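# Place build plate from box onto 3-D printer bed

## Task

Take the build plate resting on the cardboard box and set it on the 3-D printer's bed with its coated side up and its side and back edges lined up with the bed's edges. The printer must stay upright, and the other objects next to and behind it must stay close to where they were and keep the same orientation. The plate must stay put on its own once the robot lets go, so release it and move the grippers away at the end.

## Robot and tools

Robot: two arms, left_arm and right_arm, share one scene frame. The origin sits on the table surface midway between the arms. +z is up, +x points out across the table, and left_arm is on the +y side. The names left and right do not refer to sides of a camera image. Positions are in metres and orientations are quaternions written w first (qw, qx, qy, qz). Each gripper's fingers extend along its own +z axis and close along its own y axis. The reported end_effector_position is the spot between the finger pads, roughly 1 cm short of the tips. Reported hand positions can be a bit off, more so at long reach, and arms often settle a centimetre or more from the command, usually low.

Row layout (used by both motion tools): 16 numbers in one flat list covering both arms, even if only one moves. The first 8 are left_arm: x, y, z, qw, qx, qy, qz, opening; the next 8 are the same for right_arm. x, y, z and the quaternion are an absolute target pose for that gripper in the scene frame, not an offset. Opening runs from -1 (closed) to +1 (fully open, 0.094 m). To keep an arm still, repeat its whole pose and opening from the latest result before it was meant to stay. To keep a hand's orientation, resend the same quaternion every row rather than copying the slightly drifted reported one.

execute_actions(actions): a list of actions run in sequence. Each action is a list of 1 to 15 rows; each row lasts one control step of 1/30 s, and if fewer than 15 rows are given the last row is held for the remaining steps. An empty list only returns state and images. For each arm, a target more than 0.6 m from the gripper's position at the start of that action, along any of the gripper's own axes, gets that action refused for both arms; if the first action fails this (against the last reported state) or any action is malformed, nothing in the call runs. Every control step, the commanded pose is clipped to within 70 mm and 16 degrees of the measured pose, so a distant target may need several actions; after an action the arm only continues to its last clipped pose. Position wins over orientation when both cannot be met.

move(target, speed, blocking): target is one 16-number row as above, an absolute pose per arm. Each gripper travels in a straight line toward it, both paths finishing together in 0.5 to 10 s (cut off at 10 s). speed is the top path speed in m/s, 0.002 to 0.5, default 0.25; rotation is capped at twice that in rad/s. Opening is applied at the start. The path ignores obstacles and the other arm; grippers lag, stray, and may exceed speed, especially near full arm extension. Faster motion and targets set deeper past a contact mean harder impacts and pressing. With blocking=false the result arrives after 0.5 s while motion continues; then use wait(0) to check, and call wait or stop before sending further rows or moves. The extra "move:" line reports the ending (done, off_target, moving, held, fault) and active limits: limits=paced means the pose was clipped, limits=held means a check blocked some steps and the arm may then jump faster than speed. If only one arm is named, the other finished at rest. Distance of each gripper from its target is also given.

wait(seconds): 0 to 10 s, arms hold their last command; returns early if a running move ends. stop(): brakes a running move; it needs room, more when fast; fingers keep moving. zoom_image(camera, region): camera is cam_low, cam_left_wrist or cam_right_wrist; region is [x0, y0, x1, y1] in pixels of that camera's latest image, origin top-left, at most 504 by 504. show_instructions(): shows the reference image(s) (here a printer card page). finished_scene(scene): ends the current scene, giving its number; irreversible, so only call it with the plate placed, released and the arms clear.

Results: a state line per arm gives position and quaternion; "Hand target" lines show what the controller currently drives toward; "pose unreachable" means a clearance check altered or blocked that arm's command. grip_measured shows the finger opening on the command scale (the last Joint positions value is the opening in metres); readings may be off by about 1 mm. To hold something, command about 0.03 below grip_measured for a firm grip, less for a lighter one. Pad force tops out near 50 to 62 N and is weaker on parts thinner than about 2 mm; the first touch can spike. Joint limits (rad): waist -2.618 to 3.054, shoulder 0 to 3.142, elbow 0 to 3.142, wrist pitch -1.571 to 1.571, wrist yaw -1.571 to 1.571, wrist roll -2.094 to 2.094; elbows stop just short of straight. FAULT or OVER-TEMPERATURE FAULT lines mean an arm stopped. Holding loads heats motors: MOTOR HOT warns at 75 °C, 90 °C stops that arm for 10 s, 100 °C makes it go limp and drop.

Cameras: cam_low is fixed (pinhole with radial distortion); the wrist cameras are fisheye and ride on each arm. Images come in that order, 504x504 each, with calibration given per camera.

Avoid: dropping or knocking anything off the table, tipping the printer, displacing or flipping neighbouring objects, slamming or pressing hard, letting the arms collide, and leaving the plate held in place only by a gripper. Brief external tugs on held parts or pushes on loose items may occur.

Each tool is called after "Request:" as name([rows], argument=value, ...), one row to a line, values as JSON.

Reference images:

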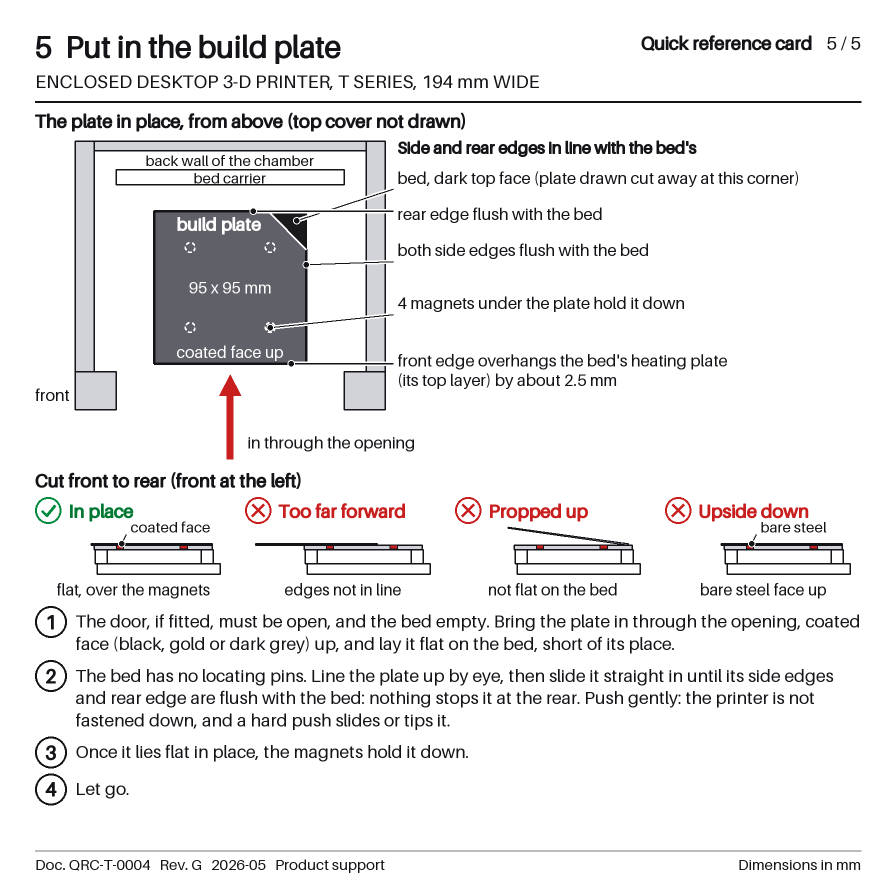

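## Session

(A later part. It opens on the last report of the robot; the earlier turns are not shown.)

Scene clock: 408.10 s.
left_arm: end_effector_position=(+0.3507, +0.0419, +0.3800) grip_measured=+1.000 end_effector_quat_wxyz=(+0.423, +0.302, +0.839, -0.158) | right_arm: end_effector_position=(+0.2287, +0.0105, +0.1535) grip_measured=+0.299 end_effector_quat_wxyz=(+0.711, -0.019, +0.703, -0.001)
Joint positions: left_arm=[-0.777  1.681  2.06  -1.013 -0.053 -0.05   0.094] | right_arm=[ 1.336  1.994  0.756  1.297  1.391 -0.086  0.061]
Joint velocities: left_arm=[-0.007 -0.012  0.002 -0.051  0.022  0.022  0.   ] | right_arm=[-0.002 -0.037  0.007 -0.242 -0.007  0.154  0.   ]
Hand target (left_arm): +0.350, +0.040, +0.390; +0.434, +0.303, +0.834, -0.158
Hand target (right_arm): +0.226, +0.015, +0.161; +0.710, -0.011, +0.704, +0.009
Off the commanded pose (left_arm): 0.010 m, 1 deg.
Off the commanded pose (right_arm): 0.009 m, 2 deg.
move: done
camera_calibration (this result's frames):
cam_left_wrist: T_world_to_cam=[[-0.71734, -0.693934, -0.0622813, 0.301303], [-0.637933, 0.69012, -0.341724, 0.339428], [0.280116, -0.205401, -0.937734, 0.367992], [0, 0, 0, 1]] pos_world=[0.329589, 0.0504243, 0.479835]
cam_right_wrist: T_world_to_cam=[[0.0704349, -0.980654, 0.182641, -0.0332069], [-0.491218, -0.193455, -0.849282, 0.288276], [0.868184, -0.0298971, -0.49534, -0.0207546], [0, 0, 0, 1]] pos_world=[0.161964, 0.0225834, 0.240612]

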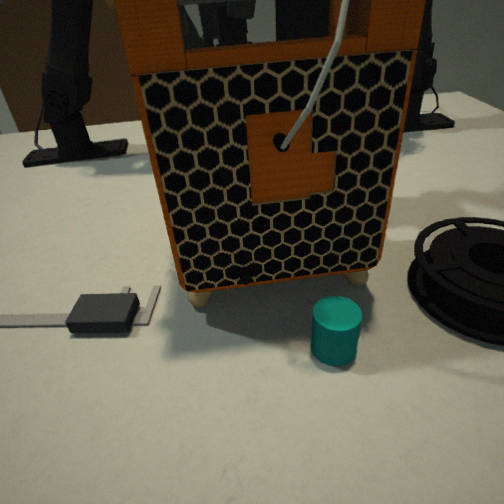

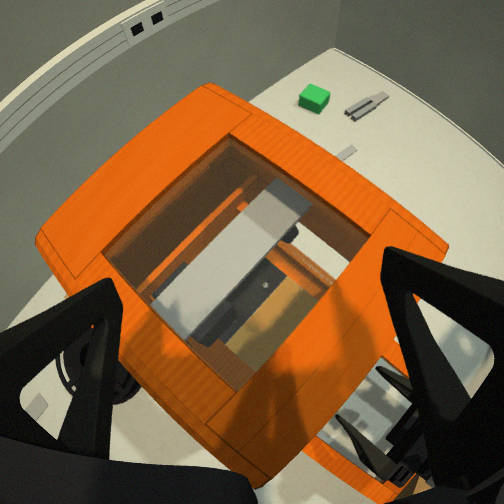

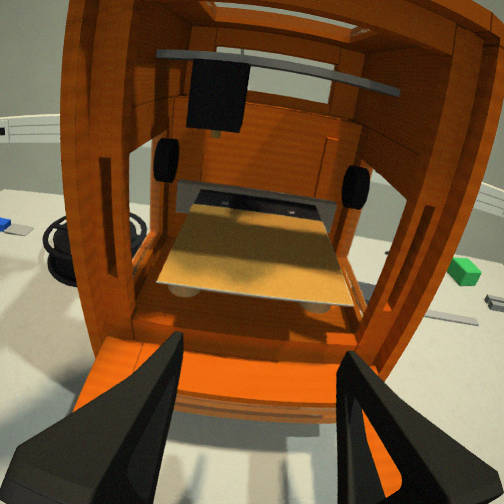

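Request:
move(target=[0.35,0.04,0.39,0.434,0.303,0.834,-0.158,1,0.262,0.017,0.157,0.707,-0.005,0.707,0.015,0.3], speed=0.04)

Request:
zoom_image(camera="cam_right_wrist", region=[110,150,410,450])

Scene clock: 414.53 s.
left_arm: end_effector_position=(+0.3507, +0.0419, +0.3800) grip_measured=+1.000 end_effector_quat_wxyz=(+0.423, +0.302, +0.839, -0.158) | right_arm: end_effector_position=(+0.2570, +0.0115, +0.1506) grip_measured=+0.299 end_effector_quat_wxyz=(+0.706, -0.011, +0.708, +0.007)
Joint positions: left_arm=[-0.777  1.681  2.06  -1.013 -0.053 -0.05   0.094] | right_arm=[1.254 1.992 0.787 1.19  1.311 0.009 0.061]
Joint velocities: left_arm=[-0.002 -0.002  0.002 -0.022 -0.022  0.007  0.   ] | right_arm=[-0.017 -0.022 -0.017 -0.051  0.007  0.022 -0.   ]
Hand target (left_arm): +0.350, +0.040, +0.390; +0.434, +0.303, +0.834, -0.158
Hand target (right_arm): +0.262, +0.017, +0.156; +0.706, -0.005, +0.708, +0.015
Off the commanded pose (left_arm): 0.010 m, 1 deg.
Off the commanded pose (right_arm): 0.010 m, 1 deg.
move: done
camera_calibration (this result's frames):
cam_left_wrist: T_world_to_cam=[[-0.71734, -0.693934, -0.0622813, 0.301303], [-0.637933, 0.69012, -0.341724, 0.339428], [0.280116, -0.205401, -0.937734, 0.367992], [0, 0, 0, 1]] pos_world=[0.329589, 0.0504243, 0.479835]
cam_right_wrist: T_world_to_cam=[[0.0722218, -0.984488, 0.159897, -0.0307102], [-0.504002, -0.174364, -0.845919, 0.302487], [0.860678, -0.0194945, -0.508777, -0.0428649], [0, 0, 0, 1]] pos_world=[0.191565, 0.0216735, 0.238981]

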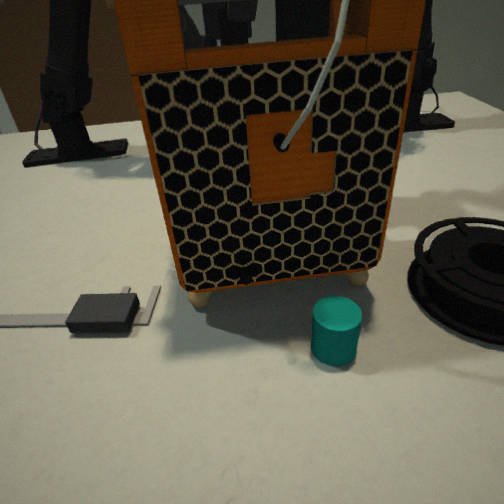

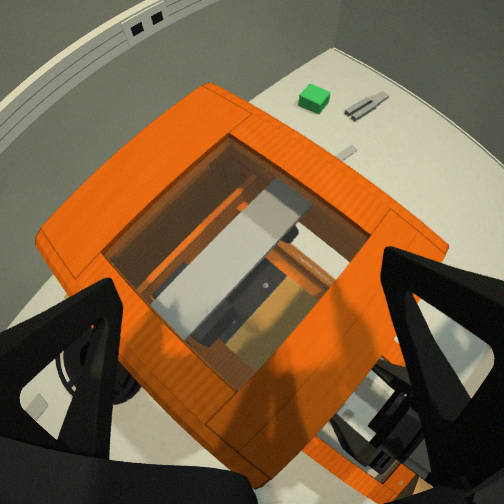

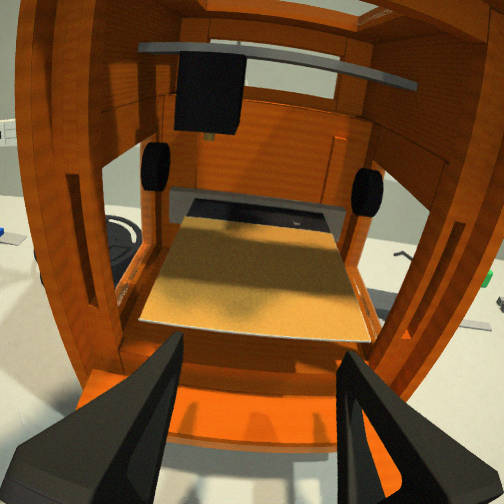

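Region (110, 150, 410, 450) of cam_right_wrist's 504x504 image, scaled by 1.680, with more detail than that image has.

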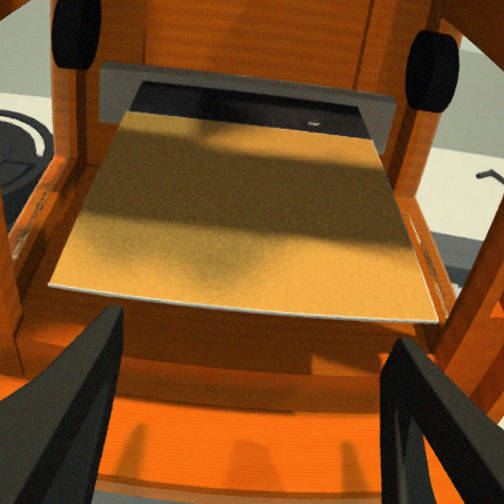

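Request:
move(target=[0.35,0.04,0.39,0.434,0.303,0.834,-0.158,1,0.285,0.018,0.157,0.707,-0.011,0.707,0.021,0.3], speed=0.02)

Request:
zoom_image(camera="cam_right_wrist", region=[110,150,410,450])

Request:
zoom_image(camera="cam_left_wrist", region=[200,250,340,390])

Scene clock: 454.73 s.
left_arm: end_effector_position=(+0.3507, +0.0419, +0.3800) grip_measured=+1.000 end_effector_quat_wxyz=(+0.423, +0.302, +0.839, -0.158) | right_arm: end_effector_position=(+0.2791, +0.0127, +0.1550) grip_measured=+0.299 end_effector_quat_wxyz=(+0.707, -0.011, +0.707, +0.019)
Joint positions: left_arm=[-0.777  1.681  2.06  -1.013 -0.053 -0.05   0.094] | right_arm=[1.191 1.992 0.807 1.184 1.23  0.012 0.061]
Joint velocities: left_arm=[ 0.002  0.002 -0.002  0.022 -0.007  0.022  0.   ] | right_arm=[0.007 0.012 0.007 0.007 0.007 0.037 0.001]
Hand target (left_arm): +0.350, +0.040, +0.390; +0.434, +0.303, +0.834, -0.158
Hand target (right_arm): +0.285, +0.018, +0.156; +0.706, -0.011, +0.707, +0.021
Off the commanded pose (left_arm): 0.010 m, 1 deg.
Off the commanded pose (right_arm): 0.008 m, 0 deg.
move: done
camera_calibration (this result's frames):
cam_left_wrist: T_world_to_cam=[[-0.71734, -0.693934, -0.0622813, 0.301303], [-0.637933, 0.69012, -0.341724, 0.339428], [0.280116, -0.205401, -0.937734, 0.367992], [0, 0, 0, 1]] pos_world=[0.329589, 0.0504243, 0.479835]
cam_right_wrist: T_world_to_cam=[[0.0890721, -0.98552, 0.14428, -0.0340246], [-0.4986, -0.169518, -0.850095, 0.316627], [0.862244, 0.00378181, -0.506479, -0.0607333], [0, 0, 0, 1]] pos_world=[0.213268, 0.0203716, 0.243312]

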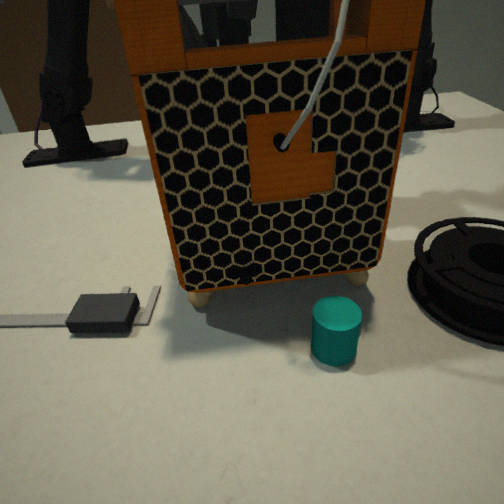

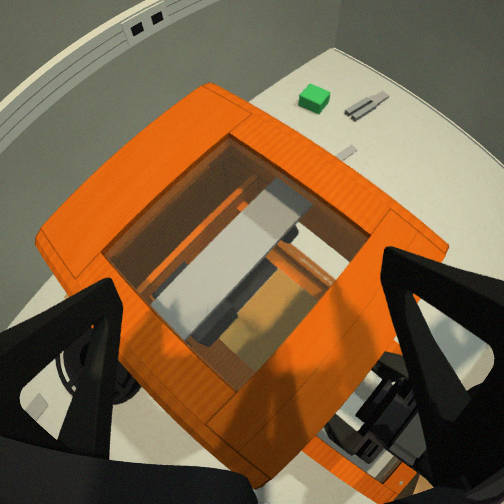

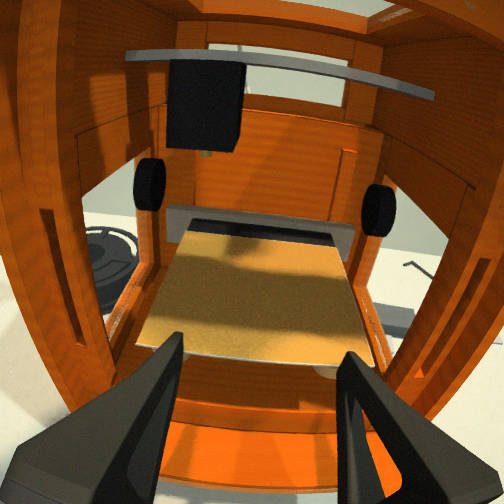

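Region (110, 150, 410, 450) of cam_right_wrist's 504x504 image, scaled by 1.680, with more detail than that image has.

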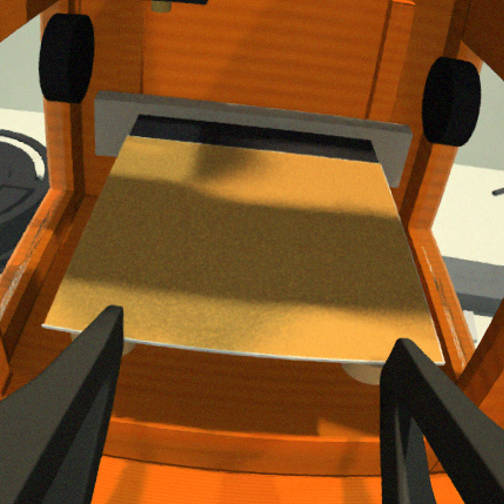

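Region (200, 250, 340, 390) of cam_left_wrist's 504x504 image, scaled by 3.600, with more detail than that image has.

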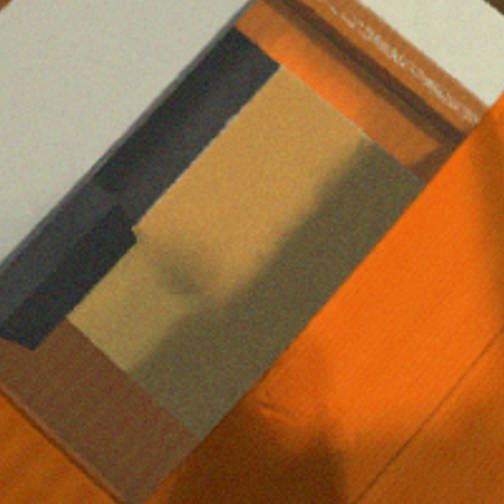

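Request:
execute_actions([
  [[0.35,0.04,0.39,0.434,0.303,0.834,-0.158,1,0.286,0.018,0.154,0.707,-0.013,0.707,0.019,0.3]],
  [[0.35,0.04,0.39,0.434,0.303,0.834,-0.158,1,0.288,0.0181,0.153,0.707,-0.014,0.707,0.018,0.3],[0.35,0.04,0.39,0.434,0.303,0.834,-0.158,1,0.288,0.0181,0.153,0.707,-0.014,0.707,0.018,0.3],[0.35,0.04,0.39,0.434,0.303,0.834,-0.158,1,0.288,0.0181,0.153,0.707,-0.014,0.707,0.018,0.3],[0.35,0.04,0.39,0.434,0.303,0.834,-0.158,1,0.288,0.0181,0.153,0.707,-0.014,0.707,0.018,0.3],[0.35,0.04,0.39,0.434,0.303,0.834,-0.158,1,0.288,0.0181,0.153,0.707,-0.014,0.707,0.018,0.3],[0.35,0.04,0.39,0.434,0.303,0.834,-0.158,1,0.288,0.0181,0.153,0.707,-0.014,0.707,0.018,0.3],[0.35,0.04,0.39,0.434,0.303,0.834,-0.158,1,0.288,0.0181,0.153,0.707,-0.014,0.707,0.018,0.3],[0.35,0.04,0.39,0.434,0.303,0.834,-0.158,1,0.291,0.0182,0.153,0.707,-0.014,0.707,0.018,0.3]],
  [[0.35,0.04,0.39,0.434,0.303,0.834,-0.158,1,0.294,0.0184,0.153,0.707,-0.014,0.707,0.018,0.3]],
  [[0.35,0.04,0.39,0.434,0.303,0.834,-0.158,1,0.297,0.0185,0.153,0.707,-0.014,0.707,0.018,0.3]],
])

Request:
zoom_image(camera="cam_right_wrist", region=[160,160,360,360])

Request:
zoom_image(camera="cam_left_wrist", region=[200,250,340,390])

Scene clock: 480.17 s.
left_arm: end_effector_position=(+0.3507, +0.0419, +0.3800) grip_measured=+1.000 end_effector_quat_wxyz=(+0.423, +0.302, +0.839, -0.158) | right_arm: end_effector_position=(+0.2910, +0.0134, +0.1512) grip_measured=+0.299 end_effector_quat_wxyz=(+0.706, -0.013, +0.708, +0.018)
Joint positions: left_arm=[-0.777  1.681  2.06  -1.013 -0.053 -0.05   0.094] | right_arm=[1.159 2.013 0.823 1.185 1.196 0.012 0.061]
Joint velocities: left_arm=[ 0.012  0.002 -0.002 -0.022 -0.007 -0.022  0.   ] | right_arm=[-0.007 -0.007  0.002 -0.022 -0.066 -0.022  0.   ]
Hand target (left_arm): +0.350, +0.040, +0.390; +0.434, +0.303, +0.834, -0.158
Hand target (right_arm): +0.297, +0.018, +0.153; +0.707, -0.014, +0.707, +0.018
Off the commanded pose (left_arm): 0.010 m, 1 deg.
Off the commanded pose (right_arm): 0.008 m, 0 deg.
camera_calibration (this result's frames):
cam_left_wrist: T_world_to_cam=[[-0.71734, -0.693934, -0.0622813, 0.301303], [-0.637933, 0.69012, -0.341724, 0.339428], [0.280116, -0.205401, -0.937734, 0.367992], [0, 0, 0, 1]] pos_world=[0.329589, 0.0504243, 0.479835]
cam_right_wrist: T_world_to_cam=[[0.0907989, -0.984751, 0.148394, -0.0350102], [-0.499636, -0.173945, -0.848591, 0.319575], [0.861464, 0.00290806, -0.507811, -0.0724226], [0, 0, 0, 1]] pos_world=[0.225239, 0.0213228, 0.239607]

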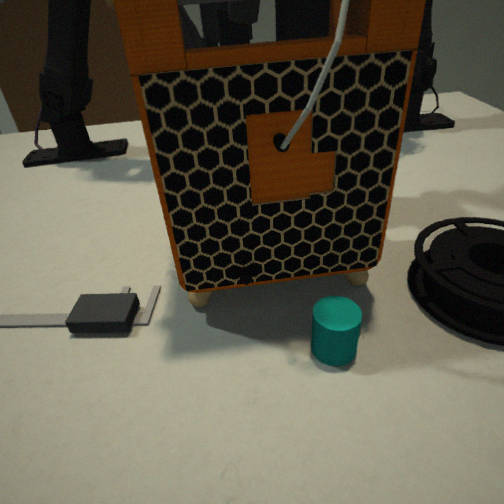

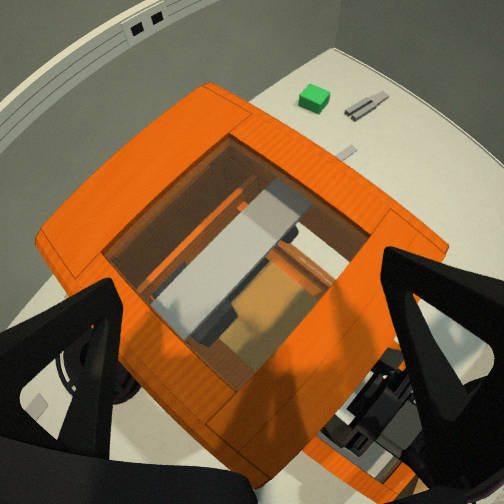

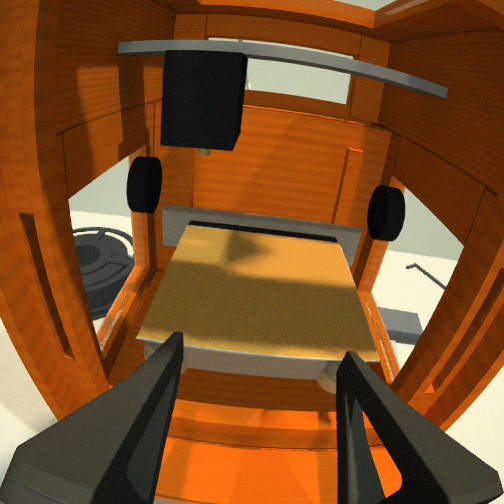

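Region (160, 160, 360, 360) of cam_right_wrist's 504x504 image, scaled by 2.520, with more detail than that image has.

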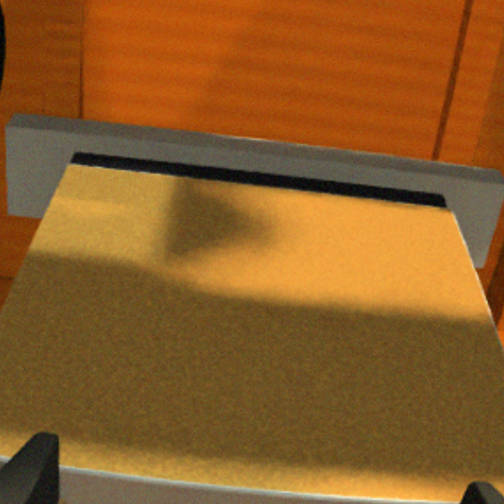

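Region (200, 250, 340, 390) of cam_left_wrist's 504x504 image, scaled by 3.600, with more detail than that image has.

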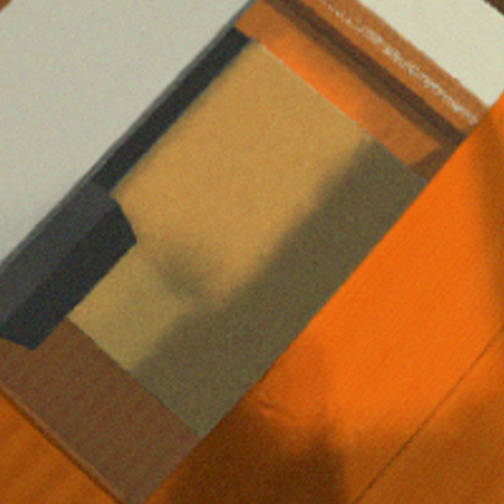

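Request:
execute_actions([
  [[0.35,0.04,0.39,0.434,0.303,0.834,-0.158,1,0.2995,0.019,0.153,0.707,-0.015,0.707,0.019,0.3]],
  [[0.35,0.04,0.39,0.434,0.303,0.834,-0.158,1,0.302,0.0195,0.153,0.707,-0.016,0.707,0.020,0.3]],
])

Request:
zoom_image(camera="cam_right_wrist", region=[160,160,360,360])

Request:
zoom_image(camera="cam_left_wrist", region=[200,250,340,390])

Scene clock: 491.70 s.
left_arm: end_effector_position=(+0.3507, +0.0419, +0.3800) grip_measured=+1.000 end_effector_quat_wxyz=(+0.423, +0.302, +0.839, -0.158) | right_arm: end_effector_position=(+0.2951, +0.0131, +0.1512) grip_measured=+0.299 end_effector_quat_wxyz=(+0.706, -0.015, +0.708, +0.020)
Joint positions: left_arm=[-0.777  1.681  2.06  -1.013 -0.053 -0.05   0.094] | right_arm=[1.146 2.013 0.823 1.185 1.177 0.012 0.061]
Joint velocities: left_arm=[-0.007 -0.007 -0.002  0.081  0.051  0.066  0.   ] | right_arm=[ 0.002 -0.002  0.002 -0.022 -0.022  0.007  0.001]
Hand target (left_arm): +0.350, +0.040, +0.390; +0.434, +0.303, +0.834, -0.158
Hand target (right_arm): +0.302, +0.019, +0.153; +0.707, -0.016, +0.707, +0.020
Off the commanded pose (left_arm): 0.010 m, 1 deg.
Off the commanded pose (right_arm): 0.010 m, 0 deg.
camera_calibration (this result's frames):
cam_left_wrist: T_world_to_cam=[[-0.71734, -0.693934, -0.0622813, 0.301303], [-0.637933, 0.69012, -0.341724, 0.339428], [0.280116, -0.205401, -0.937734, 0.367992], [0, 0, 0, 1]] pos_world=[0.329589, 0.0504243, 0.479835]
cam_right_wrist: T_world_to_cam=[[0.0968223, -0.984184, 0.14835, -0.0375148], [-0.49865, -0.176962, -0.848547, 0.321293], [0.861379, 0.00818351, -0.507897, -0.076003], [0, 0, 0, 1]] pos_world=[0.229312, 0.020557, 0.239596]

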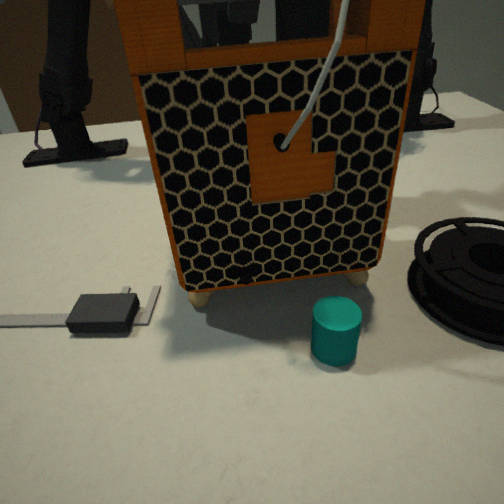

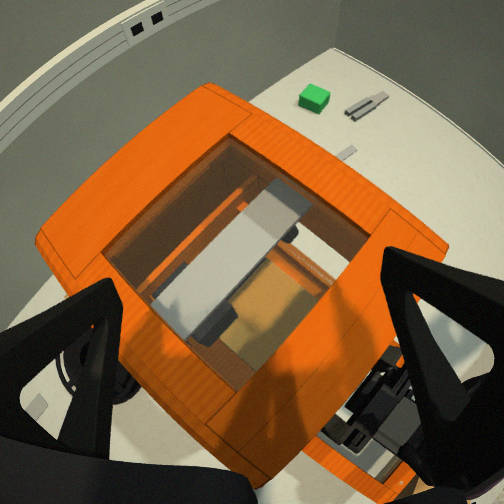

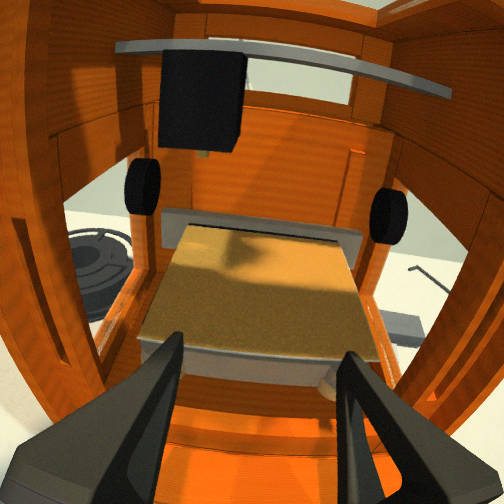

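Region (160, 160, 360, 360) of cam_right_wrist's 504x504 image, scaled by 2.520, with more detail than that image has.

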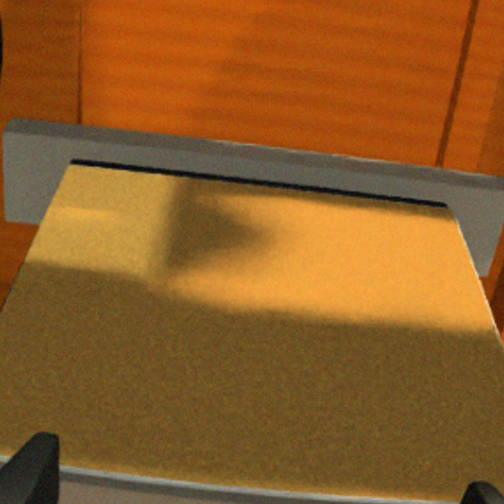

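Region (200, 250, 340, 390) of cam_left_wrist's 504x504 image, scaled by 3.600, with more detail than that image has.

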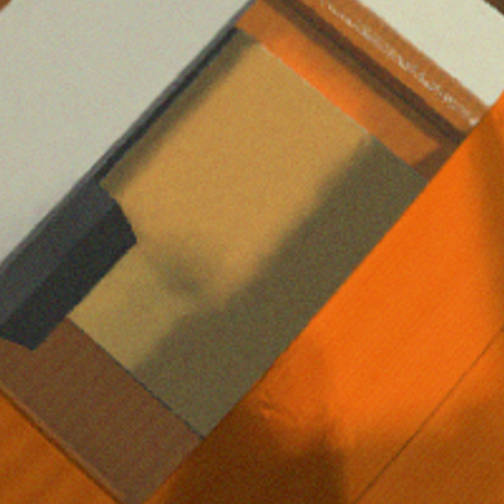

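Request:
execute_actions([
  [[0.35,0.04,0.39,0.434,0.303,0.834,-0.158,1,0.303,0.0205,0.153,0.707,-0.016,0.707,0.020,0.3]],
  [[0.35,0.04,0.39,0.434,0.303,0.834,-0.158,1,0.304,0.0205,0.153,0.707,-0.016,0.707,0.020,0.3]],
])

Request:
zoom_image(camera="cam_right_wrist", region=[120,160,390,430])

Request:
zoom_image(camera="cam_left_wrist", region=[200,250,340,390])

Scene clock: 503.53 s.
left_arm: end_effector_position=(+0.3507, +0.0419, +0.3800) grip_measured=+1.000 end_effector_quat_wxyz=(+0.423, +0.302, +0.839, -0.158) | right_arm: end_effector_position=(+0.2979, +0.0154, +0.1521) grip_measured=+0.299 end_effector_quat_wxyz=(+0.707, -0.014, +0.707, +0.022)
Joint positions: left_arm=[-0.777  1.681  2.06  -1.013 -0.053 -0.05   0.094] | right_arm=[1.141 2.02  0.836 1.185 1.171 0.012 0.061]
Joint velocities: left_arm=[ 0.007  0.022  0.002 -0.095 -0.022 -0.051  0.   ] | right_arm=[-0.002  0.002 -0.007  0.022 -0.022 -0.007 -0.   ]
Hand target (left_arm): +0.350, +0.040, +0.390; +0.434, +0.303, +0.834, -0.158
Hand target (right_arm): +0.304, +0.020, +0.153; +0.707, -0.016, +0.707, +0.020
Off the commanded pose (left_arm): 0.010 m, 1 deg.
Off the commanded pose (right_arm): 0.008 m, 0 deg.
camera_calibration (this result's frames):
cam_left_wrist: T_world_to_cam=[[-0.71734, -0.693934, -0.0622813, 0.301303], [-0.637933, 0.69012, -0.341724, 0.339428], [0.280116, -0.205401, -0.937734, 0.367992], [0, 0, 0, 1]] pos_world=[0.329589, 0.0504243, 0.479835]
cam_right_wrist: T_world_to_cam=[[0.0972738, -0.984946, 0.142893, -0.0349435], [-0.496768, -0.17246, -0.850576, 0.323544], [0.862415, 0.0117543, -0.506066, -0.0785847], [0, 0, 0, 1]] pos_world=[0.231898, 0.0223046, 0.240423]

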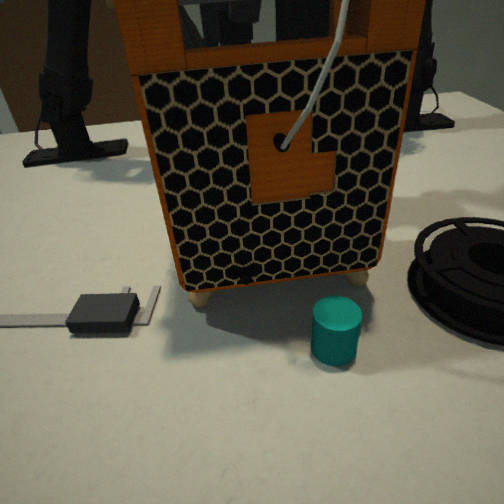

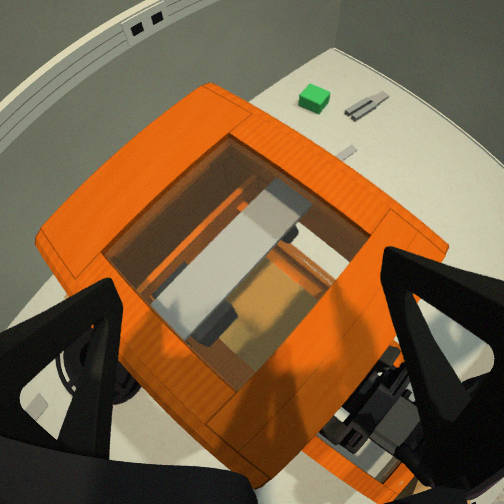

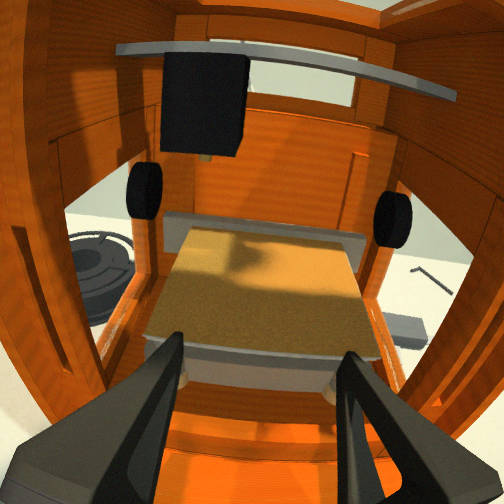

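Region (120, 160, 390, 430) of cam_right_wrist's 504x504 image, scaled by 1.867, with more detail than that image has.

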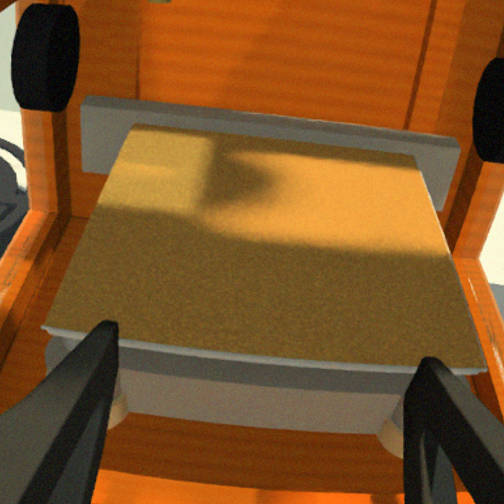

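Region (200, 250, 340, 390) of cam_left_wrist's 504x504 image, scaled by 3.600, with more detail than that image has.

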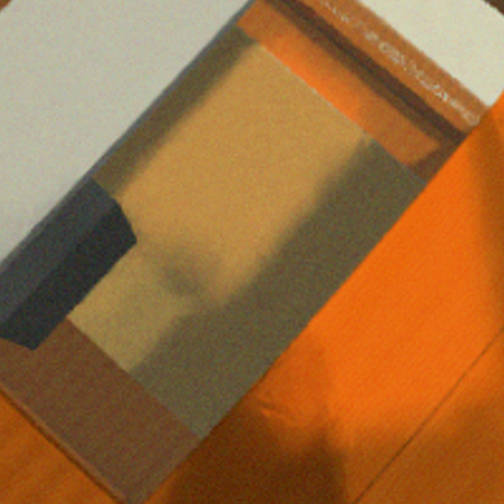

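Request:
move(target=[0.33,0.15,0.41,0.434,0.303,0.834,-0.158,1,0.22,0.0,0.17,0.707,-0.06,0.707,0.06,0.3], speed=0.15)

Request:
move(target=[0.3,0.3,0.38,0.64,0,0.77,0,1,0.24,-0.17,0.19,0.5,0.05,0.72,0.45,-0.8], speed=0.3)

Request:
move(target=[0.3,0.3,0.38,0.64,0,0.77,0,1,0.34,-0.14,0.165,0.213,0.213,0.674,0.674,-0.8], speed=0.3)

Scene clock: 524.53 s.
left_arm: end_effector_position=(+0.3345, +0.1480, +0.4132) grip_measured=+1.000 end_effector_quat_wxyz=(+0.437, +0.298, +0.834, -0.157) | right_arm: end_effector_position=(+0.2237, +0.0055, +0.1703) grip_measured=+0.299 end_effector_quat_wxyz=(+0.707, -0.058, +0.702, +0.064)
Joint positions: left_arm=[-0.502  1.465  1.986 -1.136  0.161  0.11   0.094] | right_arm=[ 1.328  1.833  0.637  1.218  1.236 -0.013  0.061]
Joint velocities: left_arm=[-0.007 -0.007 -0.002  0.022 -0.095  0.081  0.   ] | right_arm=[ 0.002 -0.002 -0.017  0.007 -0.007 -0.007  0.   ]
Hand target (left_arm): +0.330, +0.151, +0.411; +0.433, +0.302, +0.834, -0.160
Hand target (right_arm): +0.220, -0.000, +0.171; +0.707, -0.060, +0.702, +0.059
Off the commanded pose (left_arm): 0.006 m, 1 deg.
Off the commanded pose (right_arm): 0.007 m, 1 deg.
move: done
camera_calibration (this result's frames):
cam_left_wrist: T_world_to_cam=[[-0.709688, -0.700878, -0.0715047, 0.367685], [-0.634604, 0.680041, -0.36718, 0.278135], [0.305974, -0.215206, -0.927397, 0.413983], [0, 0, 0, 1]] pos_world=[0.31078, 0.157651, 0.512344]
cam_right_wrist: T_world_to_cam=[[0.215296, -0.965361, 0.147397, -0.0673289], [-0.465611, -0.234152, -0.853451, 0.294315], [0.858402, 0.115115, -0.499895, -0.00600417], [0, 0, 0, 1]] pos_world=[0.156686, 0.00460889, 0.258106]

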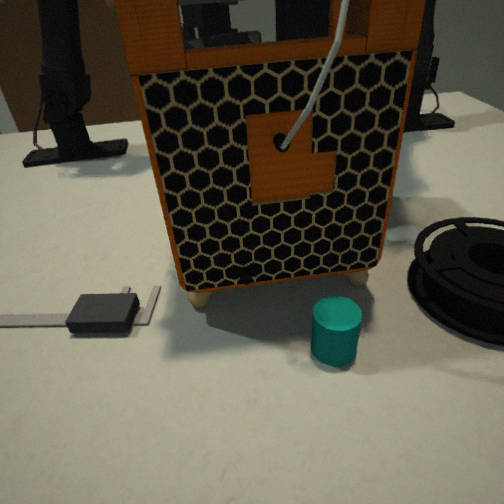

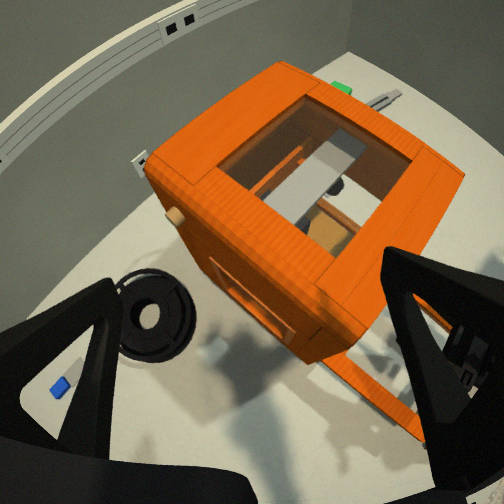

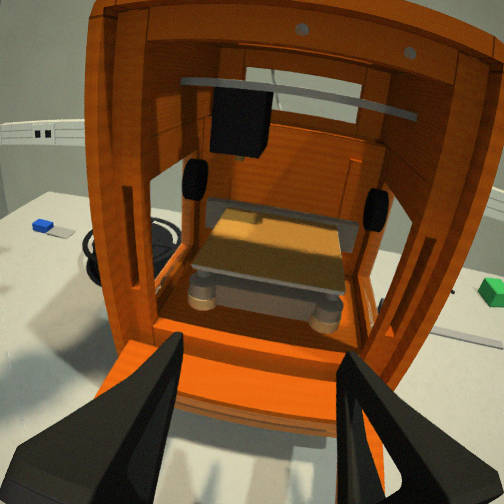

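Scene clock: 527.00 s.
left_arm: end_effector_position=(+0.2990, +0.2943, +0.3797) grip_measured=+1.000 end_effector_quat_wxyz=(+0.631, +0.012, +0.776, -0.002) | right_arm: end_effector_position=(+0.2389, -0.1681, +0.1877) grip_measured=-0.799 end_effector_quat_wxyz=(+0.506, +0.057, +0.726, +0.463)
Joint positions: left_arm=[-0.47   0.786  1.071 -0.51  -0.432 -0.085  0.094] | right_arm=[ 0.363  0.529  0.093  0.374 -0.218  0.806  0.009]
Joint velocities: left_arm=[-0.007  0.002  0.007  0.022 -0.007 -0.051  0.   ] | right_arm=[-0.007 -0.017  0.007 -0.037  0.022 -0.022  0.   ]
Hand target (left_arm): +0.297, +0.300, +0.381; +0.638, -0.001, +0.770, -0.000
Hand target (right_arm): +0.240, -0.168, +0.188; +0.500, +0.059, +0.730, +0.463
Off the commanded pose (left_arm): 0.006 m, 2 deg.
Off the commanded pose (right_arm): 0.003 m, 1 deg.
move: done
camera_calibration (this result's frames):
cam_left_wrist: T_world_to_cam=[[-0.0875797, -0.98898, -0.11937, 0.359553], [-0.703182, 0.146255, -0.695805, 0.446234], [0.705596, 0.0230005, -0.708241, 0.152415], [0, 0, 0, 1]] pos_world=[0.23773, 0.286821, 0.461359]
cam_right_wrist: T_world_to_cam=[[0.492512, -0.613683, -0.617111, -0.10431], [-0.745703, 0.0680327, -0.662796, 0.357513], [0.44873, 0.786616, -0.424118, 0.206166], [0, 0, 0, 1]] pos_world=[0.22546, -0.25051, 0.260026]

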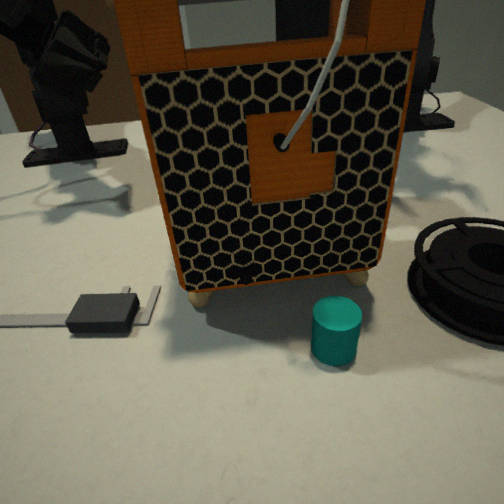

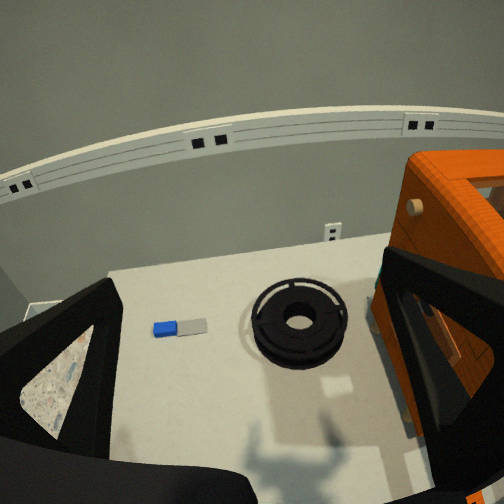

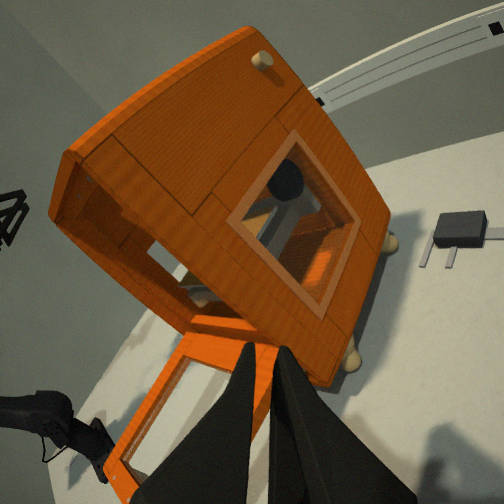

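Scene clock: 529.10 s.
left_arm: end_effector_position=(+0.3004, +0.2970, +0.3837) grip_measured=+1.000 end_effector_quat_wxyz=(+0.637, +0.005, +0.771, -0.002) | right_arm: end_effector_position=(+0.3310, -0.1397, +0.1604) grip_measured=-0.799 end_effector_quat_wxyz=(+0.208, +0.220, +0.675, +0.672)
Joint positions: left_arm=[-0.459  0.786  1.071 -0.493 -0.432 -0.085  0.094] | right_arm=[ 0.09   1.633  0.34   1.281 -0.784  1.577  0.009]
Joint velocities: left_arm=[-0.002 -0.007 -0.007 -0.007  0.037  0.007  0.   ] | right_arm=[ 0.012  0.022 -0.002  0.037  0.007  0.022  0.   ]
Hand target (left_arm): +0.300, +0.300, +0.380; +0.639, -0.000, +0.769, +0.000
Hand target (right_arm): +0.337, -0.141, +0.166; +0.213, +0.215, +0.671, +0.677
Off the commanded pose (left_arm): 0.005 m, 1 deg.
Off the commanded pose (right_arm): 0.010 m, 1 deg.
move: done
camera_calibration (this result's frames):
cam_left_wrist: T_world_to_cam=[[-0.0747973, -0.990774, -0.113014, 0.357122], [-0.693664, 0.133114, -0.707892, 0.455262], [0.716404, 0.0254456, -0.697221, 0.145983], [0, 0, 0, 1]] pos_world=[0.237928, 0.289511, 0.464419]
cam_right_wrist: T_world_to_cam=[[0.136763, -0.0491205, -0.989385, 0.107185], [-0.987022, 0.0781005, -0.140313, 0.403608], [0.0841638, 0.995735, -0.0378018, 0.218772], [0, 0, 0, 1]] pos_world=[0.365298, -0.244096, 0.170948]

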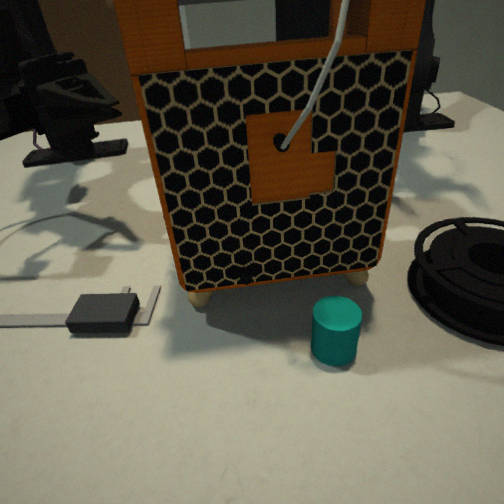

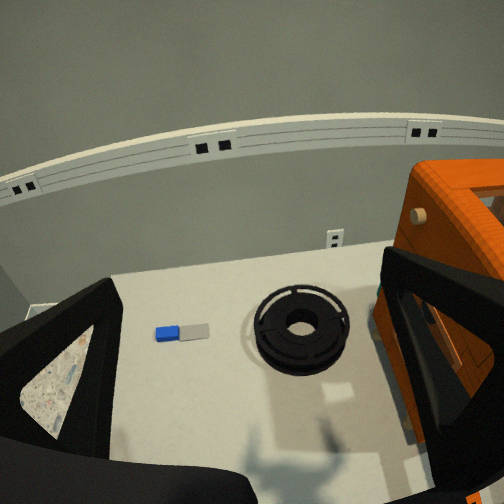

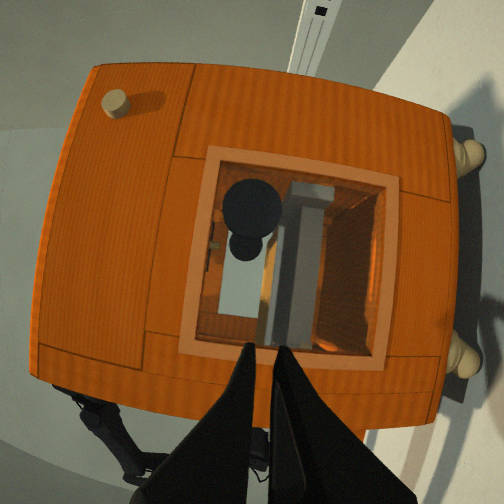

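Request:
zoom_image(camera="cam_right_wrist", region=[250,200,310,260])

Region (250, 200, 310, 260) of cam_right_wrist's 504x504 image, scaled by 8.400, with more detail than that image has.

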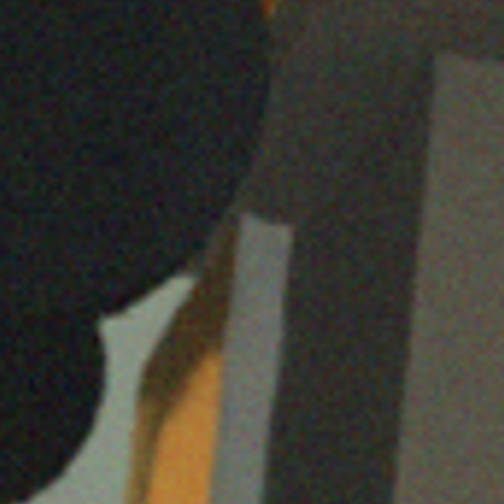

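Request:
move(target=[0.3,0.3,0.38,0.64,0,0.77,0,1,0.33,-0.24,0.25,0.45,0.15,0.72,0.5,0], speed=0.3)

Request:
finished_scene(scene=1)

Scene clock: 541.30 s.
left_arm: end_effector_position=(+0.3005, +0.2970, +0.3838) grip_measured=+1.000 end_effector_quat_wxyz=(+0.637, +0.005, +0.771, -0.002) | right_arm: end_effector_position=(+0.3311, -0.2348, +0.2322) grip_measured=-0.001 end_effector_quat_wxyz=(+0.428, +0.161, +0.728, +0.511)
Joint positions: left_arm=[-0.459  0.786  1.071 -0.492 -0.432 -0.085  0.094] | right_arm=[-0.176  1.026  0.456  0.417 -0.745  0.987  0.047]
Joint velocities: left_arm=[-0.002  0.002 -0.002  0.051  0.051 -0.022  0.   ] | right_arm=[-0.002  0.012 -0.002 -0.081  0.066 -0.022  0.   ]
Hand target (left_arm): +0.300, +0.300, +0.380; +0.639, -0.000, +0.769, -0.000
Hand target (right_arm): +0.333, -0.239, +0.249; +0.450, +0.152, +0.721, +0.504
Off the commanded pose (left_arm): 0.005 m, 1 deg.
Off the commanded pose (right_arm): 0.019 m, 3 deg.
move: off_target (right_arm)
camera_calibration (this result's frames):
cam_left_wrist: T_world_to_cam=[[-0.0747585, -0.990793, -0.112876, 0.357066], [-0.693421, 0.132997, -0.708152, 0.455398], [0.716644, 0.02533, -0.696979, 0.145902], [0, 0, 0, 1]] pos_world=[0.237916, 0.289516, 0.464485]
cam_right_wrist: T_world_to_cam=[[0.327671, -0.495912, -0.804179, -0.0375991], [-0.859406, 0.197155, -0.471753, 0.483855], [0.392496, 0.845696, -0.361588, 0.254117], [0, 0, 0, 1]] pos_world=[0.328409, -0.328946, 0.289909]

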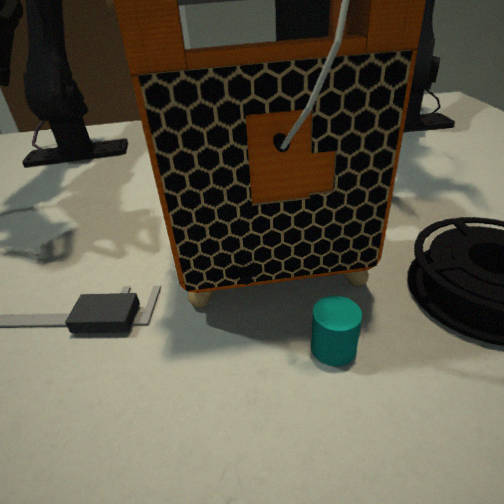

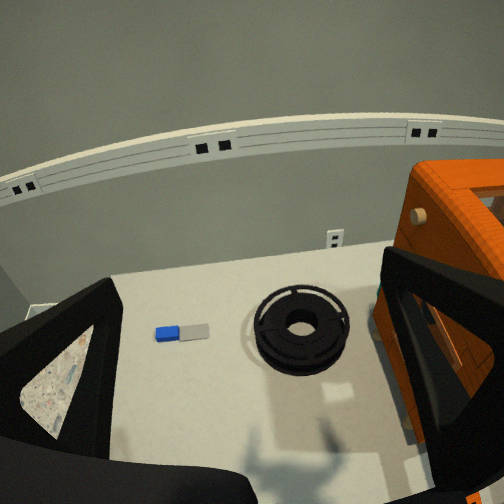

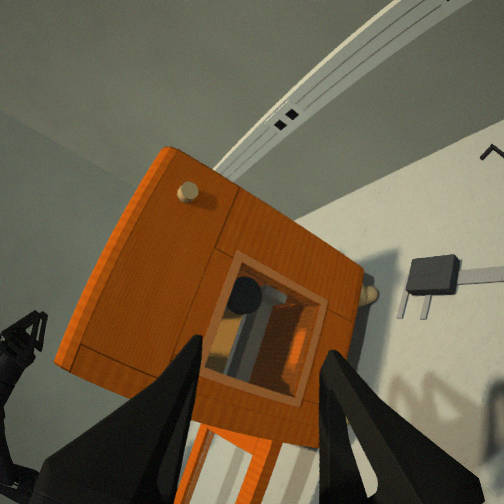

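The scene is finished: the task was done.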